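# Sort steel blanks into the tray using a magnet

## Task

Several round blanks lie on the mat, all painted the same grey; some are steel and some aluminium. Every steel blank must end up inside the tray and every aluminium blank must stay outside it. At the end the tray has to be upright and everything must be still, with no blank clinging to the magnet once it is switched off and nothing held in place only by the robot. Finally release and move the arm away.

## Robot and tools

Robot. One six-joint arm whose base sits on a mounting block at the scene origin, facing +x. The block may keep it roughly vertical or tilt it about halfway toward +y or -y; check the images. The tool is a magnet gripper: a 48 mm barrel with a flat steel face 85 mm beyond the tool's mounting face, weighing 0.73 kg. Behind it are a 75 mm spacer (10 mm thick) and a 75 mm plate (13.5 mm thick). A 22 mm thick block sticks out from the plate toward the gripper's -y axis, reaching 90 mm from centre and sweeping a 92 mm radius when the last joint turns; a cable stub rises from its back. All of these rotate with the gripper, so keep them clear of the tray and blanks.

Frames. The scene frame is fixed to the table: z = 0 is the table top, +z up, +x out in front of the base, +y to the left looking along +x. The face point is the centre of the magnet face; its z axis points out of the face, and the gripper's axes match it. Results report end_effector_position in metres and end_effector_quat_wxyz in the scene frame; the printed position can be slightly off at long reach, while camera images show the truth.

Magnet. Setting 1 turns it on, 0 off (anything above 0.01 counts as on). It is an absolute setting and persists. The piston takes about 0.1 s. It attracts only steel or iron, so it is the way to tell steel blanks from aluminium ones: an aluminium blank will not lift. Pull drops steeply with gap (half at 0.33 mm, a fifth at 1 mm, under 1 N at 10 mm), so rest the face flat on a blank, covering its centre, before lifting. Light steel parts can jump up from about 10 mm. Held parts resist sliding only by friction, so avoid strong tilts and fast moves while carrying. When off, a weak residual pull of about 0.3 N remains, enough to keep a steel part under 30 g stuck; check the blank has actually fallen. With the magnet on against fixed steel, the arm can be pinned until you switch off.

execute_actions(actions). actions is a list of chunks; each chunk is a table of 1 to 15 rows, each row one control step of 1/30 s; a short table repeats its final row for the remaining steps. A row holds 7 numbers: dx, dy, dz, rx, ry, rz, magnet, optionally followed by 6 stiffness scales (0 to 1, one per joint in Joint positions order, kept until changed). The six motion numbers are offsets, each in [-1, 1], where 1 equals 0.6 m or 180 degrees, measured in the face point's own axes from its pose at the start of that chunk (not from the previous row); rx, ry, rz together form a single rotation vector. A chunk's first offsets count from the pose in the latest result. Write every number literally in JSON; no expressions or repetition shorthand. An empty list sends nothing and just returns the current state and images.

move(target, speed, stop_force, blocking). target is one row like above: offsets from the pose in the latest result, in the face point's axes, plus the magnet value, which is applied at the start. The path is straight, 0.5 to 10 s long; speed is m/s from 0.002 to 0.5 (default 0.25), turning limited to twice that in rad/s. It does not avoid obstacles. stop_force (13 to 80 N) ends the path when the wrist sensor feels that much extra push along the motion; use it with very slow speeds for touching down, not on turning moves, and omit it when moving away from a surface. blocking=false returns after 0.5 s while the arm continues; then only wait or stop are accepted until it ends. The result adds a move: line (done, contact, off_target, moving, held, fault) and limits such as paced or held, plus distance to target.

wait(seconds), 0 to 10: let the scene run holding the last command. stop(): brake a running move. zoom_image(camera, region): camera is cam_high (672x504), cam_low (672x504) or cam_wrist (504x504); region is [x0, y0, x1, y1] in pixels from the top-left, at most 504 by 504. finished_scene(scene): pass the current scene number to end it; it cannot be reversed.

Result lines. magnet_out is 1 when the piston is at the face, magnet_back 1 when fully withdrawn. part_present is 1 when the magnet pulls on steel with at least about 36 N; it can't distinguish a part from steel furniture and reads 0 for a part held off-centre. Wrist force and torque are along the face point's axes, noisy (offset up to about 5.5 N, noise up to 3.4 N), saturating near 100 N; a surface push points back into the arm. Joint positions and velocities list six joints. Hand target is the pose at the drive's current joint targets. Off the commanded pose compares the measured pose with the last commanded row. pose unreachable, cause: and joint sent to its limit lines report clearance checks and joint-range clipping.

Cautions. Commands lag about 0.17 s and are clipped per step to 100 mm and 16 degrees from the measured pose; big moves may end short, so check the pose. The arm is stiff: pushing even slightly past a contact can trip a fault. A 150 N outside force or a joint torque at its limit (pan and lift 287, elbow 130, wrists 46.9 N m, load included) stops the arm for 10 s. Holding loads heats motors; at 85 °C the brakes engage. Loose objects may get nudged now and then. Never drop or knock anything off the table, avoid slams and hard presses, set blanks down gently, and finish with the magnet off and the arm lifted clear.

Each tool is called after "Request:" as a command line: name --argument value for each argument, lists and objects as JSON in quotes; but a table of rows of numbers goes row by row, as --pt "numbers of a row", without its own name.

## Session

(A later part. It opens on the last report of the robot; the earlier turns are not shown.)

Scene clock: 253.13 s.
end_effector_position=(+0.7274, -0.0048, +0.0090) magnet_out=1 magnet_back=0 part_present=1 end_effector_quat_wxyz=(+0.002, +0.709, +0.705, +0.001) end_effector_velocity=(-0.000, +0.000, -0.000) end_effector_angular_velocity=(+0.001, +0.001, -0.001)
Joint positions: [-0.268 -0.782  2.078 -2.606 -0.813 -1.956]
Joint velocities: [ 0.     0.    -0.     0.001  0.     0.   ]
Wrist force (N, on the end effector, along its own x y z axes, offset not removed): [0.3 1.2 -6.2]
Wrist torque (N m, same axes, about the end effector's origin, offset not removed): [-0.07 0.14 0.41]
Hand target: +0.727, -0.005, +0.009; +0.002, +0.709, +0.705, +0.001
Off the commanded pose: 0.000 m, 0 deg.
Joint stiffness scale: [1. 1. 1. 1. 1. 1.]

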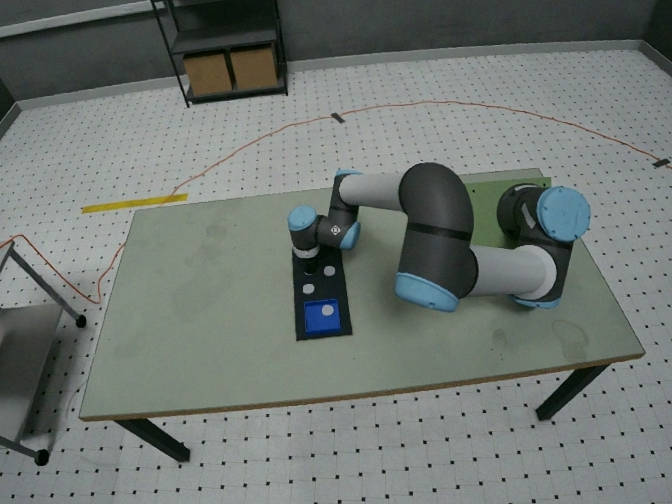

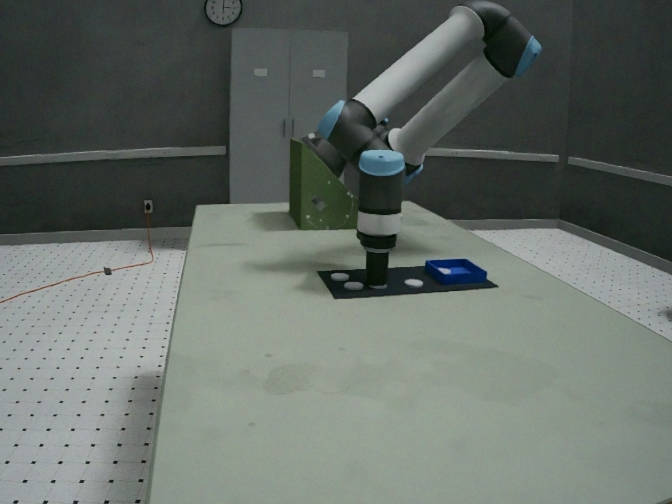

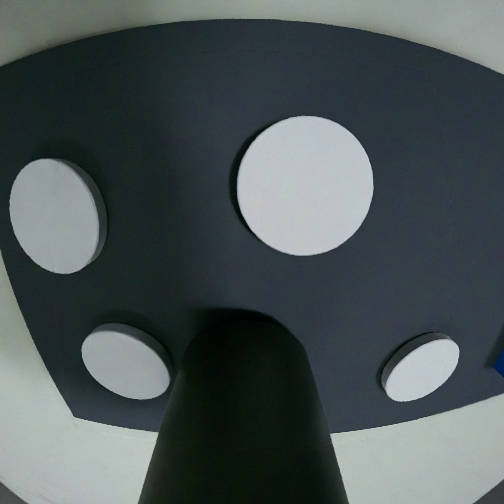

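Request:
move --target '[0,0,-0.07,0,0,0,1]' --speed 0.15

Request:
move --target '[0.378,-0.012,0,0,0,0,1]' --speed 0.2

Scene clock: 259.23 s.
end_effector_position=(+0.7294, -0.0044, +0.0523) magnet_out=1 magnet_back=0 part_present=1 end_effector_quat_wxyz=(+0.003, +0.708, +0.706, +0.002) end_effector_velocity=(-0.000, +0.000, -0.000) end_effector_angular_velocity=(+0.001, +0.001, +0.001)
Joint positions: [-0.309 -0.841  2.082 -2.518 -0.823 -2.009]
Joint velocities: [ 0.     0.    -0.     0.002  0.    -0.001]
Wrist force (N, on the end effector, along its own x y z axes, offset not removed): [1.6 -1.5 1.7]
Wrist torque (N m, same axes, about the end effector's origin, offset not removed): [-0.34 0.03 0.34]
Hand target: +0.727, -0.005, +0.051; +0.002, +0.709, +0.705, +0.001
Off the commanded pose: 0.003 m, 0 deg.
Joint stiffness scale: [1. 1. 1. 1. 1. 1.]
move: done

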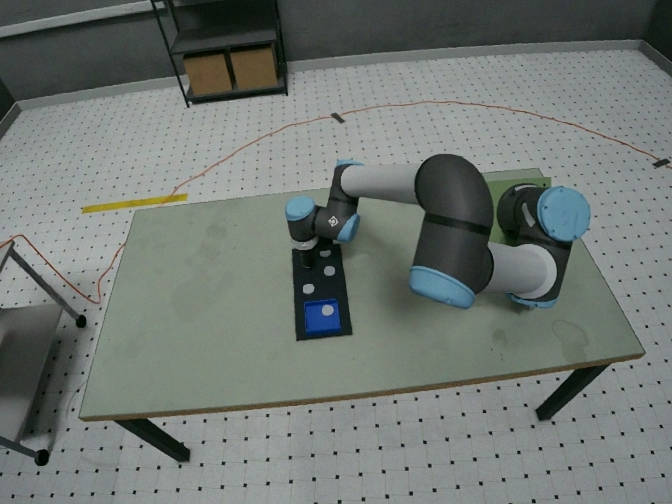

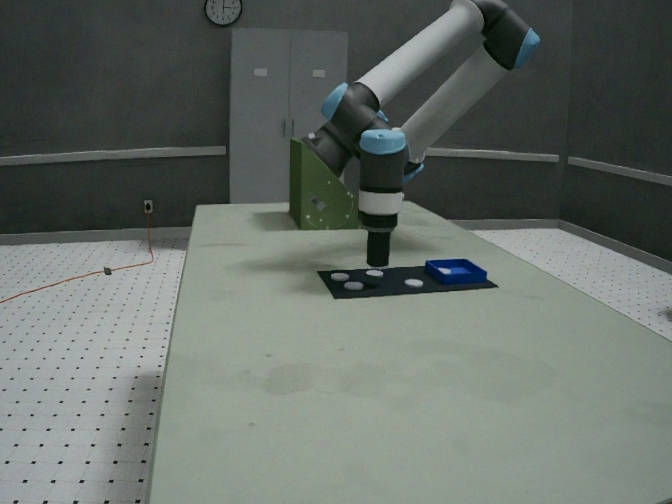

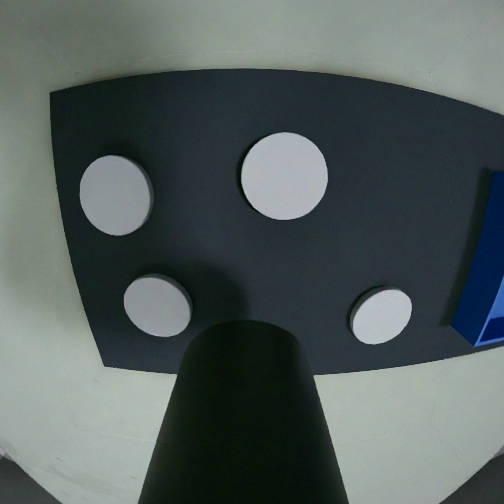

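Scene clock: 260.87 s.
end_effector_position=(+0.7209, +0.2234, +0.0509) magnet_out=1 magnet_back=0 part_present=1 end_effector_quat_wxyz=(+0.003, +0.707, +0.707, +0.001) end_effector_velocity=(+0.000, -0.014, -0.004) end_effector_angular_velocity=(+0.002, +0.006, -0.036)
Joint positions: [-0.089 -1.084  2.109 -2.51  -0.782 -1.713]
Joint velocities: [-0.01   0.018  0.     0.001  0.     0.016]
Wrist force (N, on the end effector, along its own x y z axes, offset not removed): [-1.8 -1.7 1.7]
Wrist torque (N m, same axes, about the end effector's origin, offset not removed): [-0.35 0.43 0.35]
Hand target: +0.723, +0.222, +0.052; +0.003, +0.708, +0.706, +0.002
Off the commanded pose: 0.003 m, 0 deg.
Joint stiffness scale: [1. 1. 1. 1. 1. 1.]
move: done

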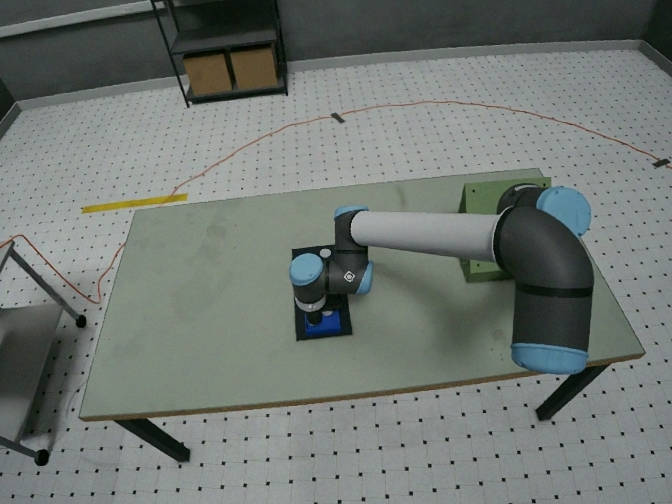

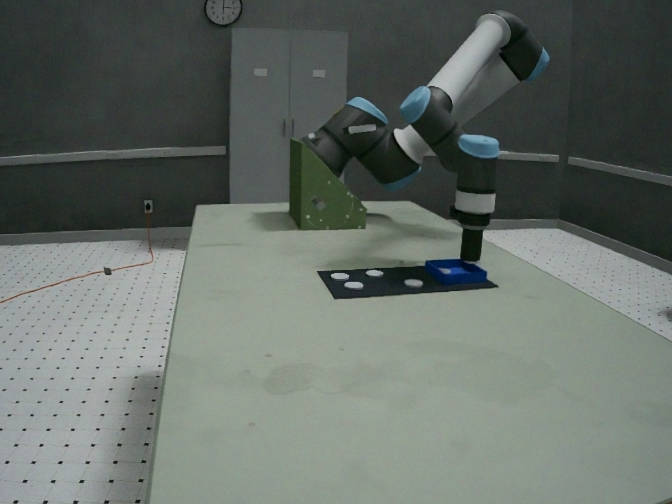

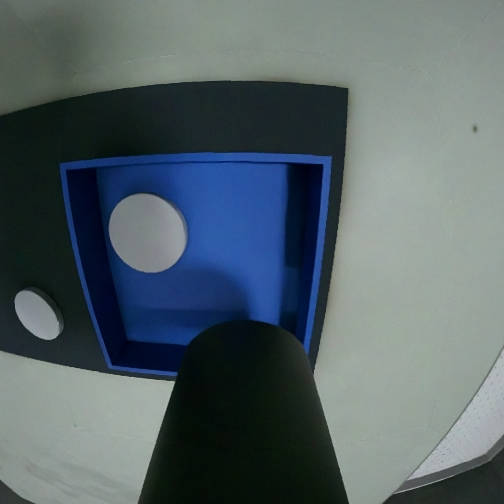

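Request:
move --target '[-0.002,-0.011,0.03,0,0,0,1]' --speed 0.06

Request:
zoom_image --camera "cam_low" --region '[410, 230, 510, 300]'

Scene clock: 268.27 s.
end_effector_position=(+0.7155, +0.2219, +0.0336) magnet_out=1 magnet_back=0 part_present=1 end_effector_quat_wxyz=(+0.004, +0.707, +0.707, +0.001) end_effector_velocity=(+0.002, +0.001, +0.001) end_effector_angular_velocity=(-0.001, -0.006, +0.002)
Joint positions: [-0.073 -1.063  2.118 -2.557 -0.782 -1.691]
Joint velocities: [ 0.    -0.     0.    -0.009 -0.     0.004]
Wrist force (N, on the end effector, along its own x y z axes, offset not removed): [-0.8 -0.9 -4.2]
Wrist torque (N m, same axes, about the end effector's origin, offset not removed): [-0.21 0.31 0.32]
Hand target: +0.714, +0.222, +0.033; +0.003, +0.707, +0.707, +0.001
Off the commanded pose: 0.001 m, 0 deg.
Joint stiffness scale: [1. 1. 1. 1. 1. 1.]
move: done

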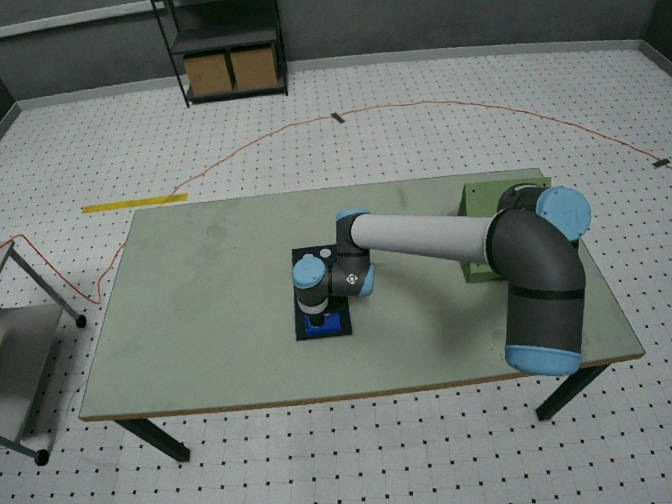

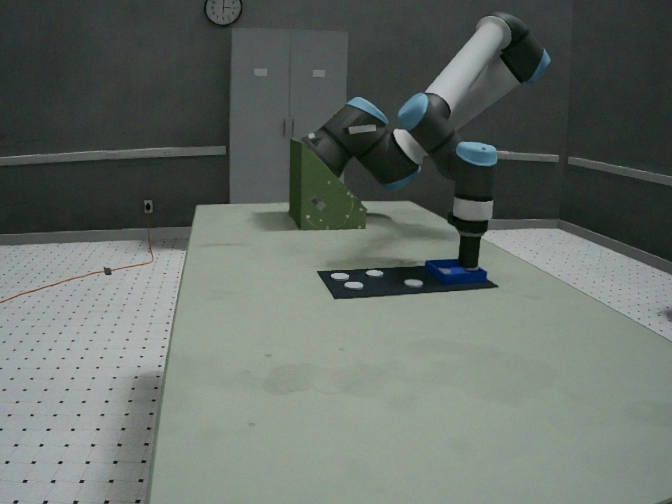

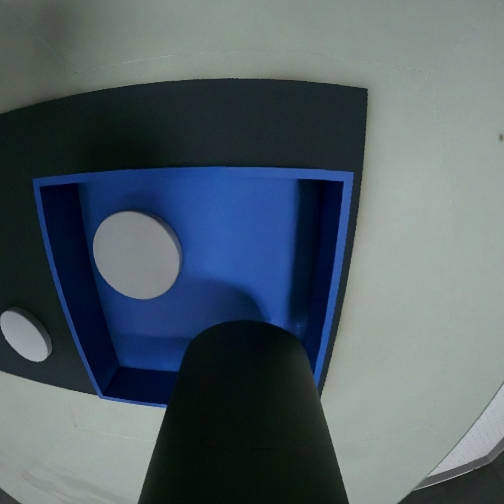

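Region (410, 230, 510, 300) of cam_low's 672x504 image, scaled by 5.040, with more detail than that image has; it fills the top 353 rows of this view, and the rest is white.

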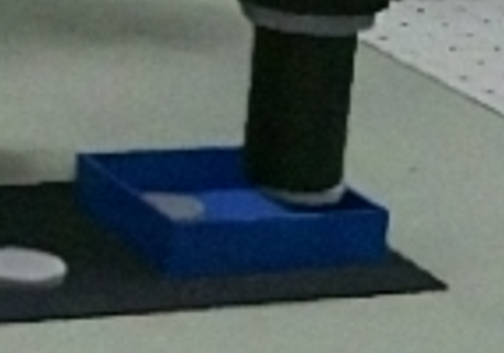

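Request:
move --target '[0,-0.002,0.029,0,0,0,1]' --speed 0.06

Request:
move --target '[0,0,0.02,0,0,0,1]' --speed 0.008 --stop_force 13

Scene clock: 271.87 s.
end_effector_position=(+0.7140, +0.2208, +0.0163) magnet_out=1 magnet_back=0 part_present=1 end_effector_quat_wxyz=(+0.003, +0.707, +0.707, +0.000) end_effector_velocity=(+0.001, -0.000, +0.001) end_effector_angular_velocity=(+0.000, -0.006, +0.000)
Joint positions: [-0.057 -1.038  2.118 -2.597 -0.782 -1.668]
Joint velocities: [-0.001  0.001 -0.    -0.008  0.001  0.004]
Wrist force (N, on the end effector, along its own x y z axes, offset not removed): [0.2 -0.4 1.2]
Wrist torque (N m, same axes, about the end effector's origin, offset not removed): [-0.26 0.22 0.30]
Hand target: +0.714, +0.222, +0.016; +0.004, +0.707, +0.707, +0.001
Off the commanded pose: 0.001 m, 0 deg.
Joint stiffness scale: [1. 1. 1. 1. 1. 1.]
move: done

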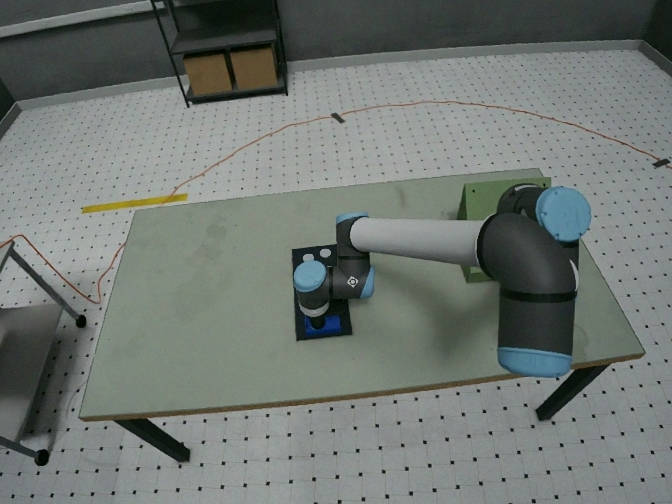

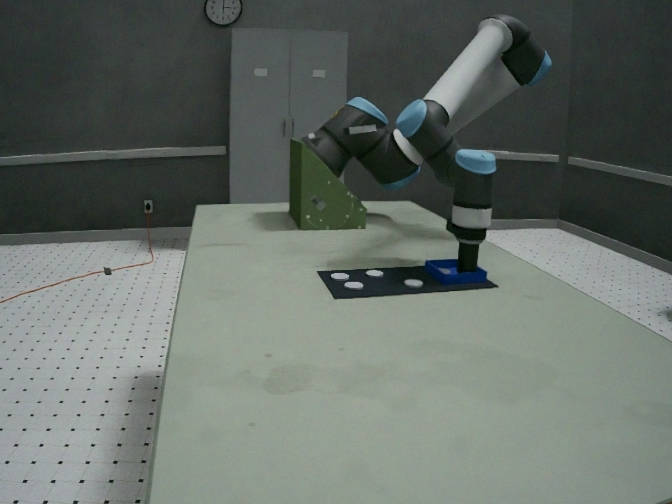

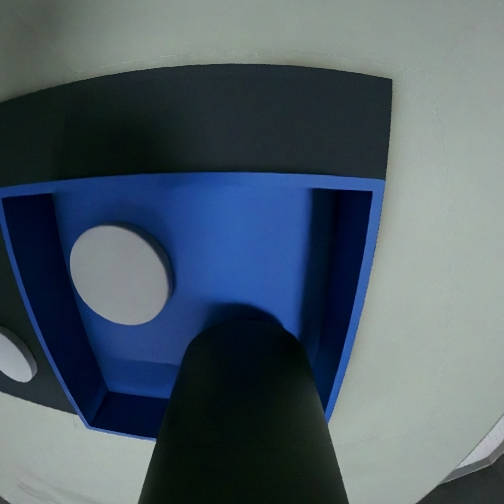

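Scene clock: 273.43 s.
end_effector_position=(+0.7151, +0.2203, +0.0119) magnet_out=1 magnet_back=0 part_present=1 end_effector_quat_wxyz=(+0.006, +0.707, +0.707, +0.002) end_effector_velocity=(+0.000, -0.001, +0.001) end_effector_angular_velocity=(-0.000, +0.001, -0.003)
Joint positions: [-0.053 -1.029  2.118 -2.618 -0.782 -1.655]
Joint velocities: [-0.002 -0.001 -0.     0.005 -0.001 -0.001]
Wrist force (N, on the end effector, along its own x y z axes, offset not removed): [-2.0 -3.5 -10.8]
Wrist torque (N m, same axes, about the end effector's origin, offset not removed): [0.00 0.42 0.35]
Hand target: +0.715, +0.220, +0.012; +0.005, +0.707, +0.707, +0.002
Off the commanded pose: 0.008 m, 0 deg.
Joint stiffness scale: [1. 1. 1. 1. 1. 1.]
move: contact

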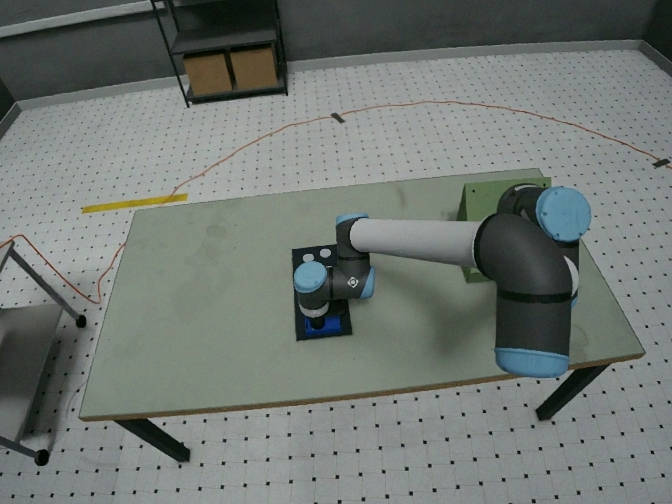

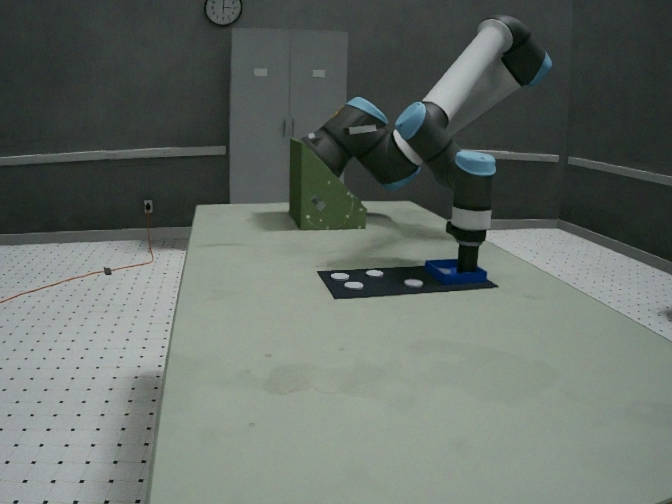

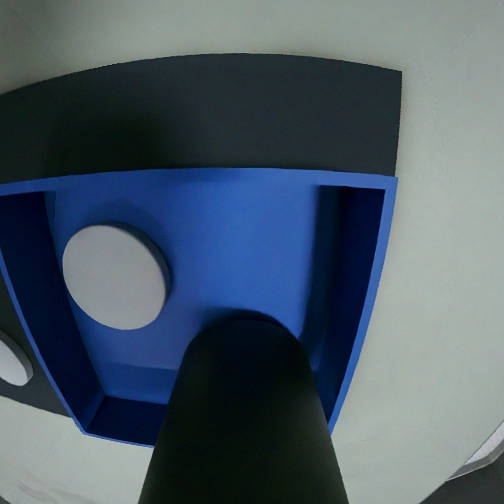

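Request:
execute_actions --actions '[[[0,0,0,0,0,0,0]]]'

Request:
move --target '[0,0,-0.063,0.0036,0.0018,0,0]' --speed 0.15

Scene clock: 276.63 s.
end_effector_position=(+0.7151, +0.2203, +0.0120) magnet_out=0 magnet_back=1 part_present=0 end_effector_quat_wxyz=(+0.006, +0.707, +0.707, +0.002) end_effector_velocity=(-0.000, +0.001, -0.000) end_effector_angular_velocity=(+0.000, +0.000, +0.001)
Joint positions: [-0.053 -1.03   2.118 -2.618 -0.782 -1.656]
Joint velocities: [ 0.001 -0.001 -0.     0.     0.     0.   ]
Wrist force (N, on the end effector, along its own x y z axes, offset not removed): [-1.0 -1.8 -2.7]
Wrist torque (N m, same axes, about the end effector's origin, offset not removed): [-0.37 0.32 0.34]
Hand target: +0.715, +0.220, +0.012; +0.006, +0.707, +0.707, +0.002
Off the commanded pose: 0.000 m, 0 deg.
Joint stiffness scale: [1. 1. 1. 1. 1. 1.]

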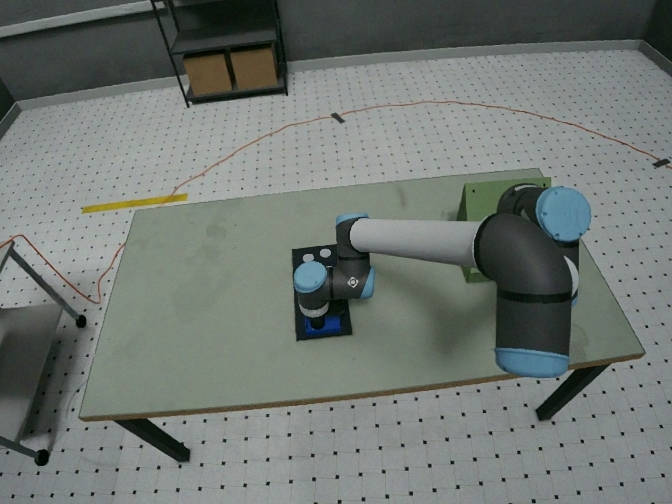

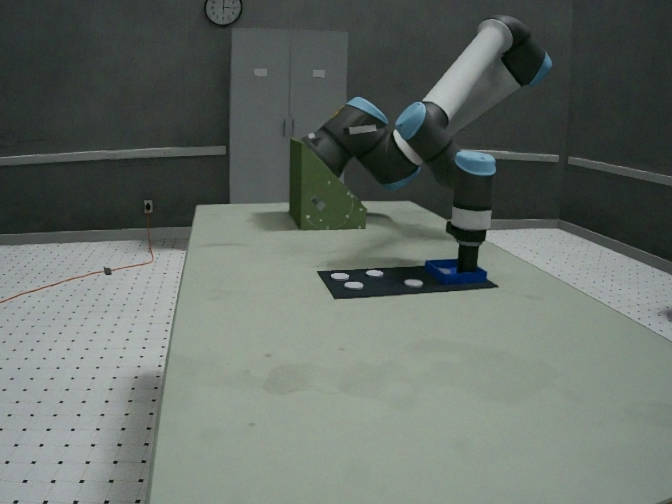

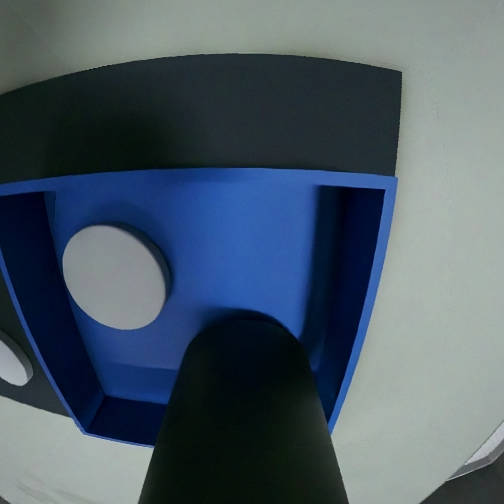

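Scene clock: 277.63 s.
end_effector_position=(+0.7152, +0.2209, +0.0505) magnet_out=0 magnet_back=1 part_present=0 end_effector_quat_wxyz=(+0.001, +0.707, +0.707, +0.000) end_effector_velocity=(-0.001, -0.001, -0.000) end_effector_angular_velocity=(+0.000, +0.004, -0.000)
Joint positions: [-0.092 -1.087  2.118 -2.507 -0.782 -1.722]
Joint velocities: [-0.001 -0.    -0.     0.006 -0.    -0.004]
Wrist force (N, on the end effector, along its own x y z axes, offset not removed): [-0.4 0.6 1.3]
Wrist torque (N m, same axes, about the end effector's origin, offset not removed): [-0.10 0.23 0.33]
Hand target: +0.715, +0.221, +0.050; -0.000, +0.707, +0.707, +0.000
Off the commanded pose: 0.001 m, 0 deg.
Joint stiffness scale: [1. 1. 1. 1. 1. 1.]
move: done

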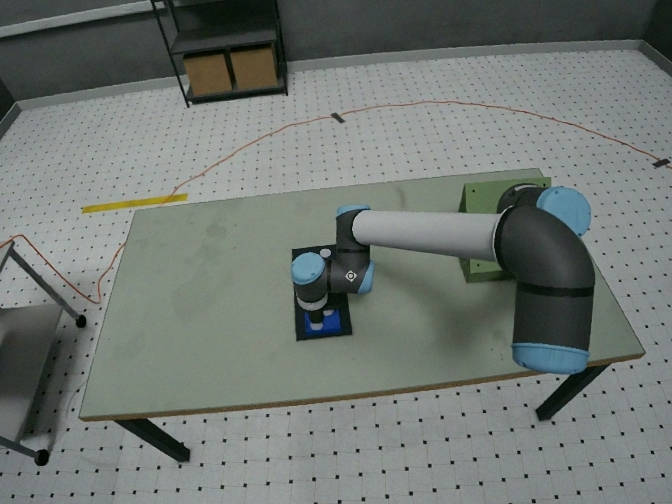

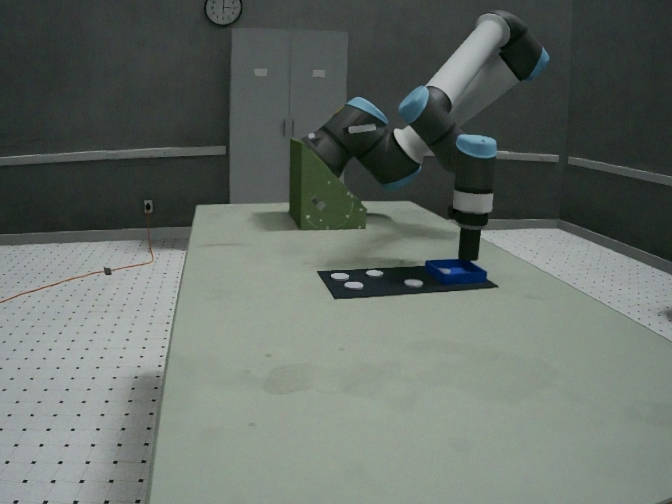

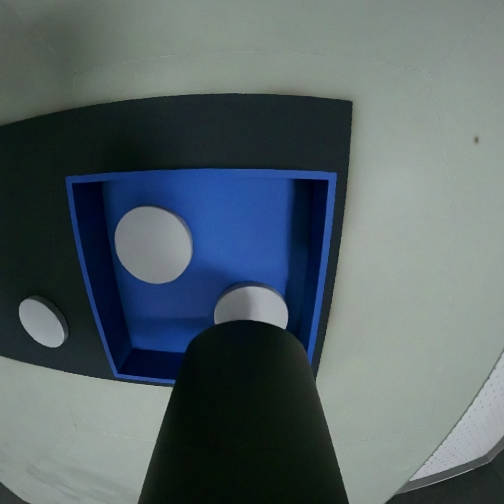

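Request:
move --target '[-0.3465,-0.102,0.005,0,0,0,0]' --speed 0.25

Scene clock: 282.30 s.
end_effector_position=(+0.6547, +0.0128, +0.0482) magnet_out=0 magnet_back=1 part_present=0 end_effector_quat_wxyz=(+0.001, +0.708, +0.706, +0.001) end_effector_velocity=(+0.000, -0.000, +0.001) end_effector_angular_velocity=(-0.001, -0.001, +0.003)
Joint positions: [-0.324 -0.903  2.23  -2.583 -0.828 -2.035]
Joint velocities: [-0.001 -0.001  0.     0.    -0.001 -0.003]
Wrist force (N, on the end effector, along its own x y z axes, offset not removed): [-1.2 -1.0 -1.0]
Wrist torque (N m, same axes, about the end effector's origin, offset not removed): [-0.27 0.37 0.39]
Hand target: +0.654, +0.013, +0.048; +0.001, +0.707, +0.707, +0.000
Off the commanded pose: 0.001 m, 0 deg.
Joint stiffness scale: [1. 1. 1. 1. 1. 1.]
move: done

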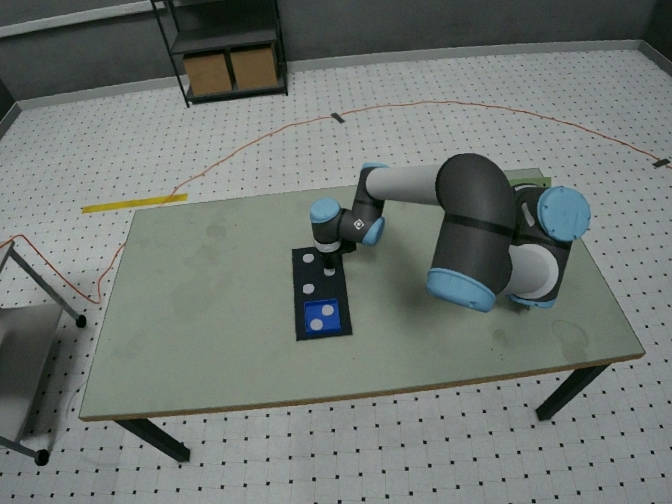

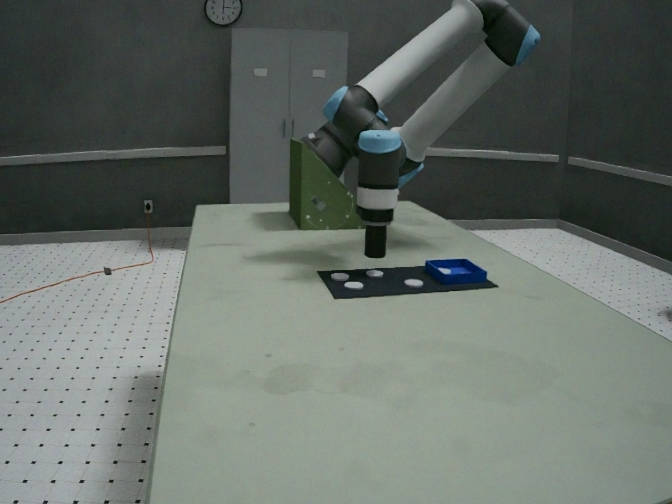

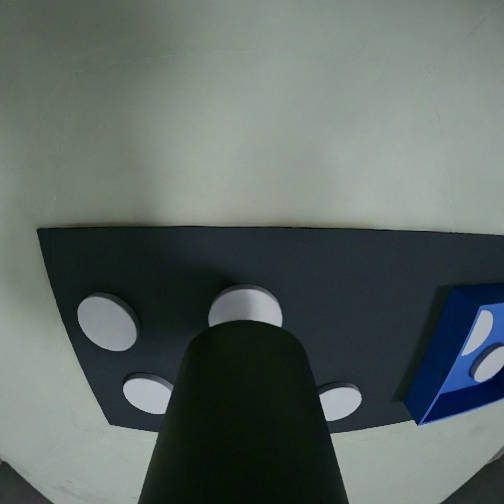

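Request:
move --target '[-0.001,0.003,0.0585,0,0,0,0]' --speed 0.12

Request:
move --target '[0,0,0.02,0,0,0,0]' --speed 0.008 --stop_force 13

Request:
execute_actions --actions '[[[0,0,0,0,0,0,1]]]'

Scene clock: 286.50 s.
end_effector_position=(+0.6541, +0.0115, +0.0119) magnet_out=0 magnet_back=1 part_present=0 end_effector_quat_wxyz=(-0.001, +0.709, +0.706, -0.000) end_effector_velocity=(+0.001, -0.000, +0.001) end_effector_angular_velocity=(-0.001, -0.003, -0.000)
Joint positions: [-0.286 -0.844  2.224 -2.665 -0.818 -1.986]
Joint velocities: [-0.001  0.     0.    -0.004  0.     0.002]
Wrist force (N, on the end effector, along its own x y z axes, offset not removed): [-1.2 -1.8 0.7]
Wrist torque (N m, same axes, about the end effector's origin, offset not removed): [-0.35 0.42 0.37]
Hand target: +0.657, +0.012, +0.013; +0.001, +0.708, +0.706, +0.001
Off the commanded pose: 0.003 m, 0 deg.
Joint stiffness scale: [1. 1. 1. 1. 1. 1.]
move: done

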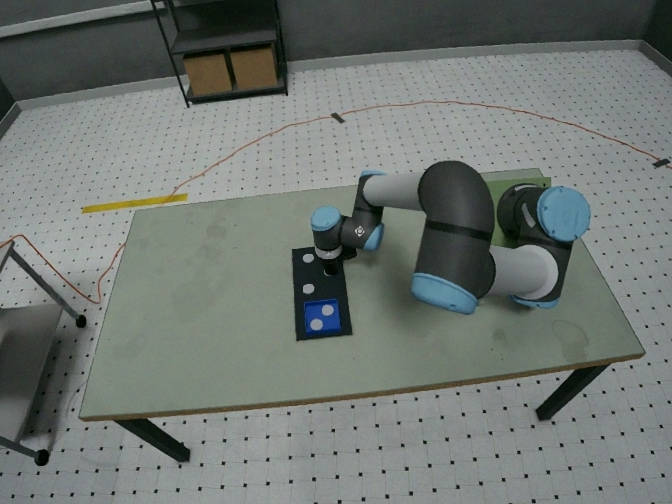

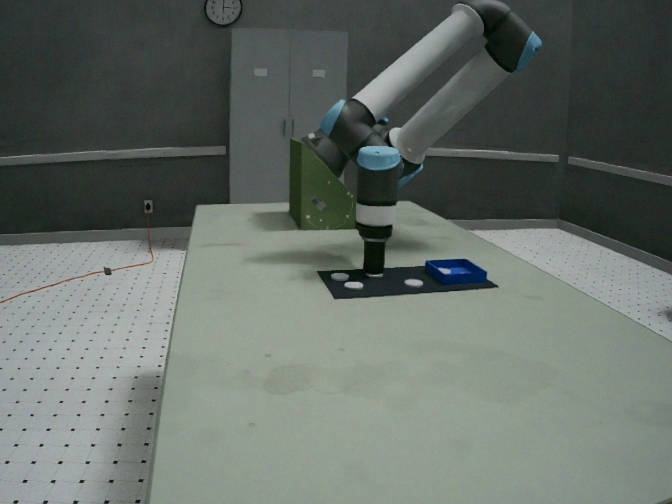

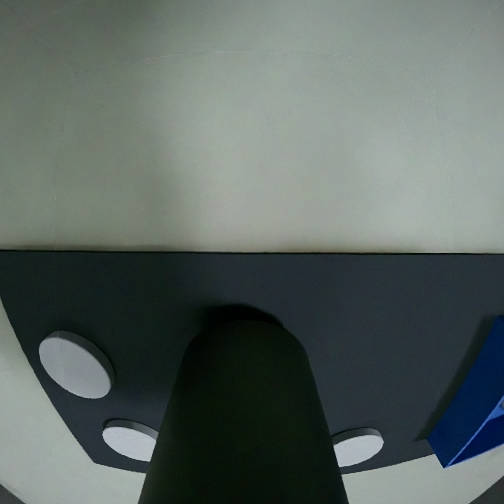

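Scene clock: 287.90 s.
end_effector_position=(+0.6553, +0.0106, +0.0088) magnet_out=0 magnet_back=1 part_present=0 end_effector_quat_wxyz=(+0.003, +0.709, +0.705, +0.001) end_effector_velocity=(-0.000, -0.000, +0.000) end_effector_angular_velocity=(+0.001, +0.001, -0.001)
Joint positions: [-0.283 -0.837  2.224 -2.684 -0.817 -1.976]
Joint velocities: [-0.001 -0.001 -0.     0.003  0.    -0.001]
Wrist force (N, on the end effector, along its own x y z axes, offset not removed): [-2.0 -3.5 -10.1]
Wrist torque (N m, same axes, about the end effector's origin, offset not removed): [-0.25 0.54 0.36]
Hand target: +0.655, +0.011, +0.009; +0.002, +0.709, +0.705, +0.001
Off the commanded pose: 0.009 m, 0 deg.
Joint stiffness scale: [1. 1. 1. 1. 1. 1.]
move: contact

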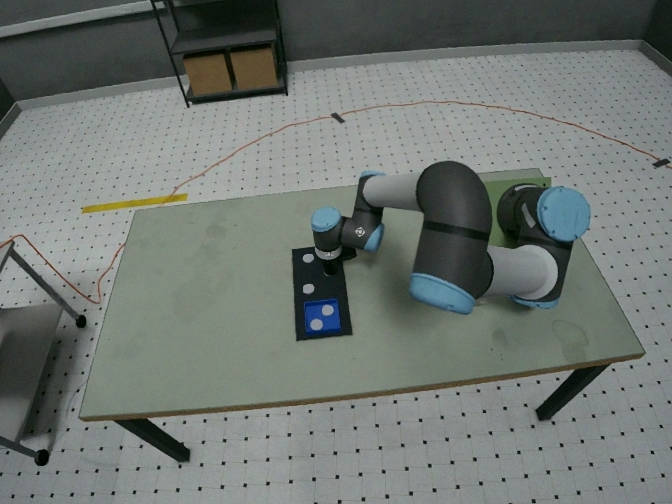

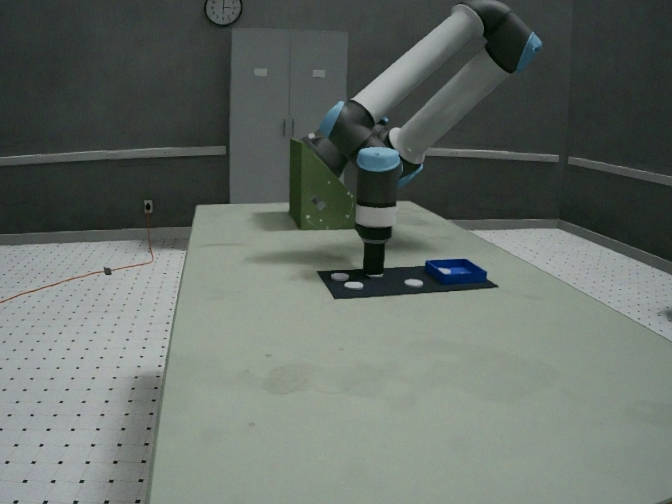

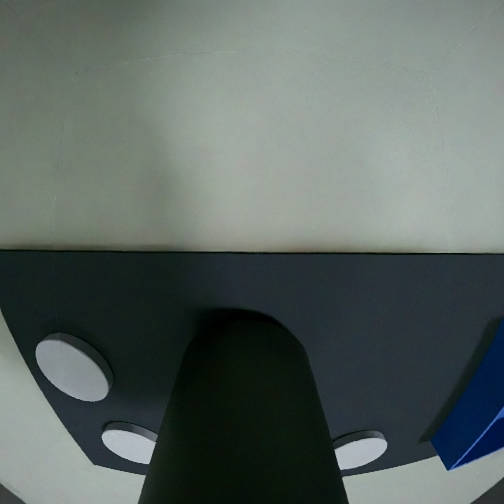

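Scene clock: 288.40 s.
end_effector_position=(+0.6553, +0.0106, +0.0088) magnet_out=1 magnet_back=0 part_present=1 end_effector_quat_wxyz=(+0.003, +0.709, +0.705, +0.001) end_effector_velocity=(+0.000, -0.000, +0.000) end_effector_angular_velocity=(+0.001, -0.001, +0.000)
Joint positions: [-0.283 -0.837  2.224 -2.684 -0.817 -1.976]
Joint velocities: [-0.001  0.    -0.    -0.001  0.001 -0.   ]
Wrist force (N, on the end effector, along its own x y z axes, offset not removed): [-4.1 -0.6 -4.9]
Wrist torque (N m, same axes, about the end effector's origin, offset not removed): [-0.24 0.60 0.42]
Hand target: +0.655, +0.011, +0.009; +0.003, +0.709, +0.705, +0.001
Off the commanded pose: 0.000 m, 0 deg.
Joint stiffness scale: [1. 1. 1. 1. 1. 1.]

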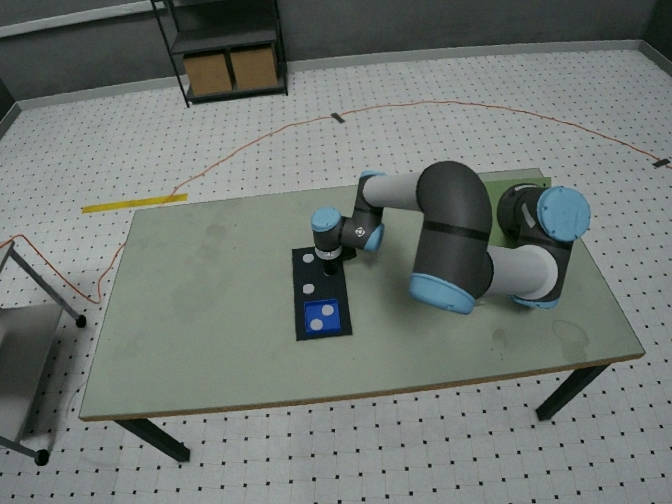

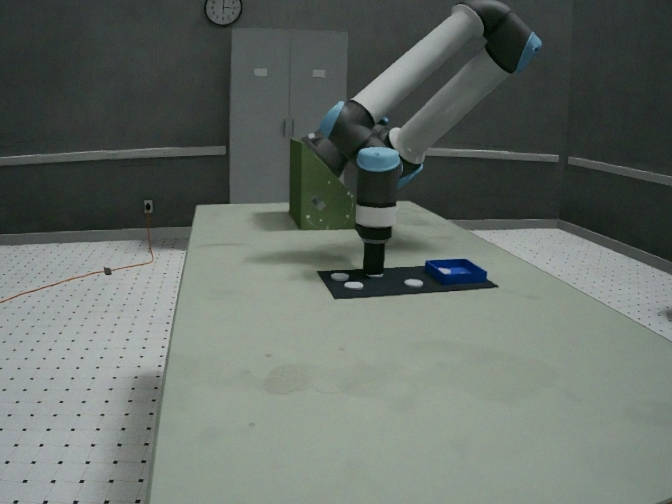

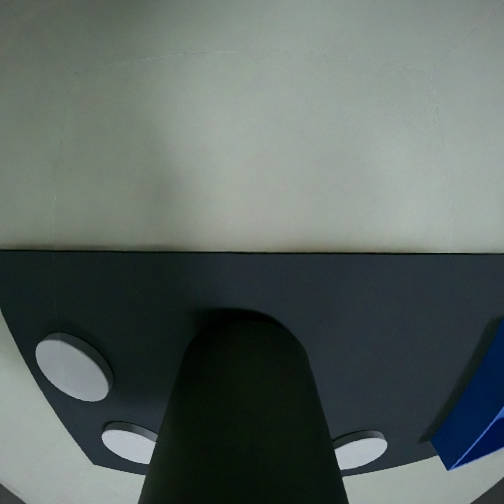

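Request:
move --target '[0,0,-0.07,0,0,0,1]' --speed 0.15

Request:
move --target '[0.354,0.026,0,0.002,0.0015,0,1]' --speed 0.2

Scene clock: 295.00 s.
end_effector_position=(+0.6573, +0.0112, +0.0519) magnet_out=1 magnet_back=0 part_present=1 end_effector_quat_wxyz=(+0.004, +0.708, +0.706, +0.002) end_effector_velocity=(-0.001, -0.000, -0.001) end_effector_angular_velocity=(+0.001, +0.003, -0.000)
Joint positions: [-0.328 -0.905  2.228 -2.584 -0.829 -2.033]
Joint velocities: [ 0.001  0.001 -0.     0.003 -0.    -0.002]
Wrist force (N, on the end effector, along its own x y z axes, offset not removed): [-2.2 0.1 0.7]
Wrist torque (N m, same axes, about the end effector's origin, offset not removed): [-0.14 0.48 0.44]
Hand target: +0.655, +0.011, +0.051; +0.003, +0.709, +0.705, +0.001
Off the commanded pose: 0.003 m, 0 deg.
Joint stiffness scale: [1. 1. 1. 1. 1. 1.]
move: done

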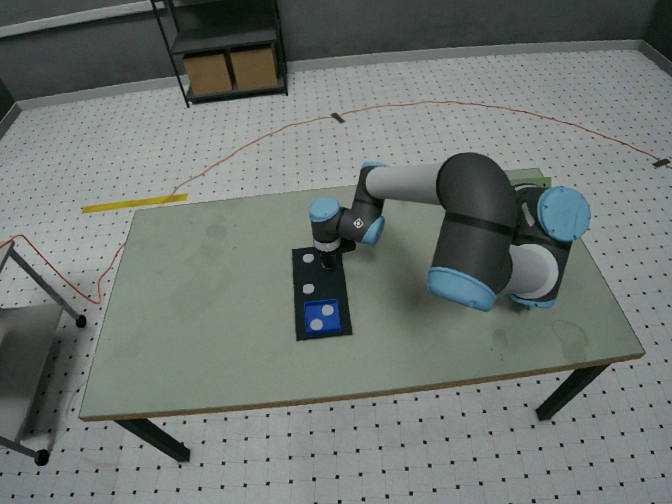

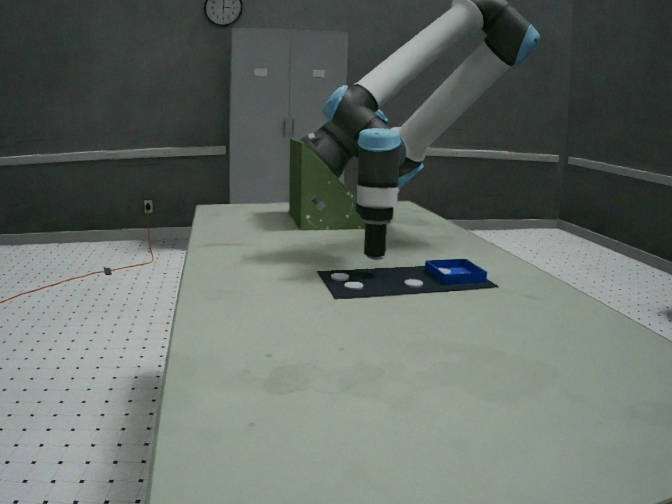

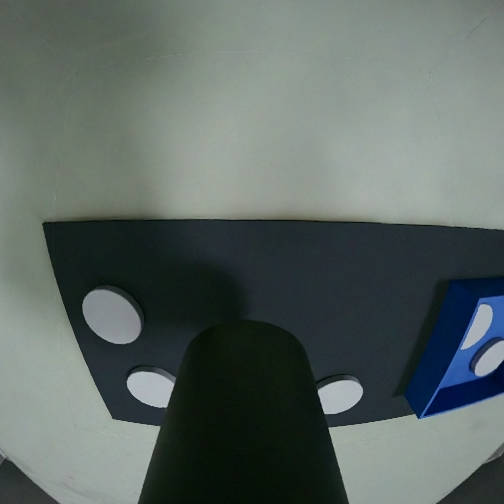

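Scene clock: 296.77 s.
end_effector_position=(+0.6713, +0.2235, +0.0500) magnet_out=1 magnet_back=0 part_present=1 end_effector_quat_wxyz=(-0.001, +0.708, +0.706, +0.001) end_effector_velocity=(-0.000, +0.001, -0.000) end_effector_angular_velocity=(-0.000, +0.000, -0.002)
Joint positions: [-0.097 -1.132  2.203 -2.538 -0.78  -1.728]
Joint velocities: [ 0.001 -0.001 -0.     0.    -0.     0.002]
Wrist force (N, on the end effector, along its own x y z axes, offset not removed): [-1.0 3.5 -1.5]
Wrist torque (N m, same axes, about the end effector's origin, offset not removed): [0.22 0.24 0.33]
Hand target: +0.673, +0.223, +0.051; -0.000, +0.708, +0.706, +0.002
Off the commanded pose: 0.003 m, 0 deg.
Joint stiffness scale: [1. 1. 1. 1. 1. 1.]
move: done

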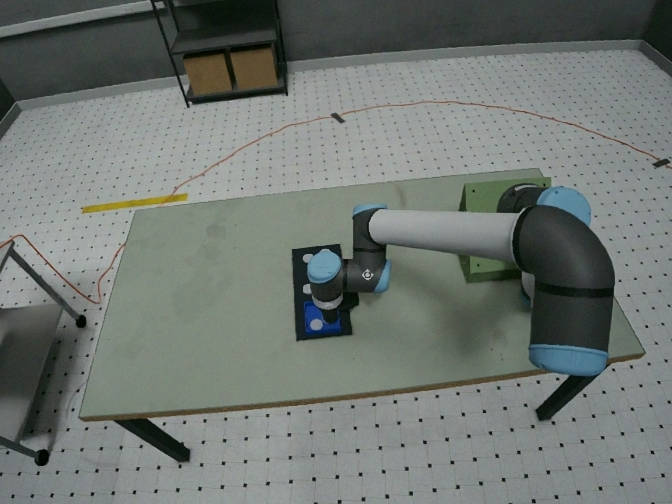

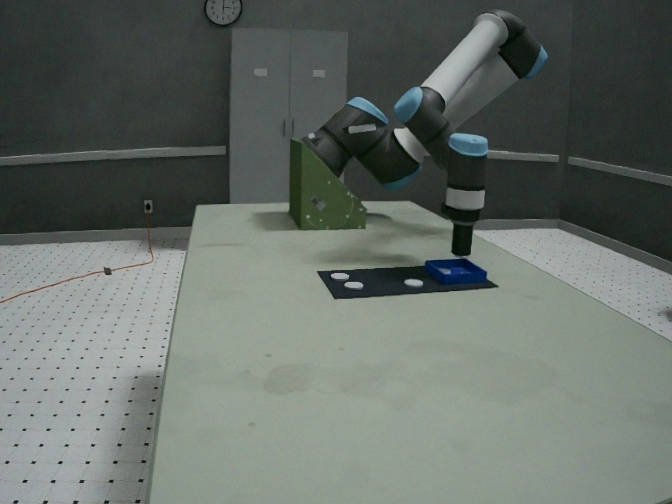

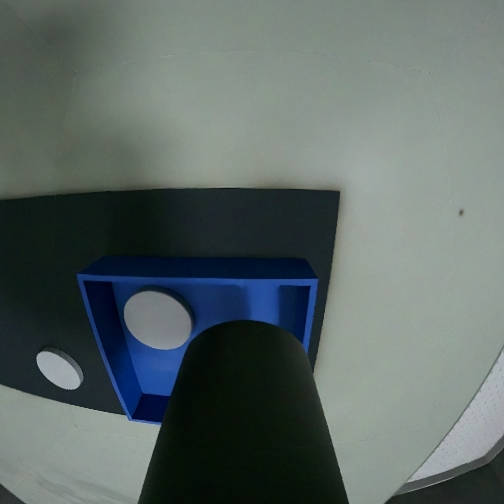

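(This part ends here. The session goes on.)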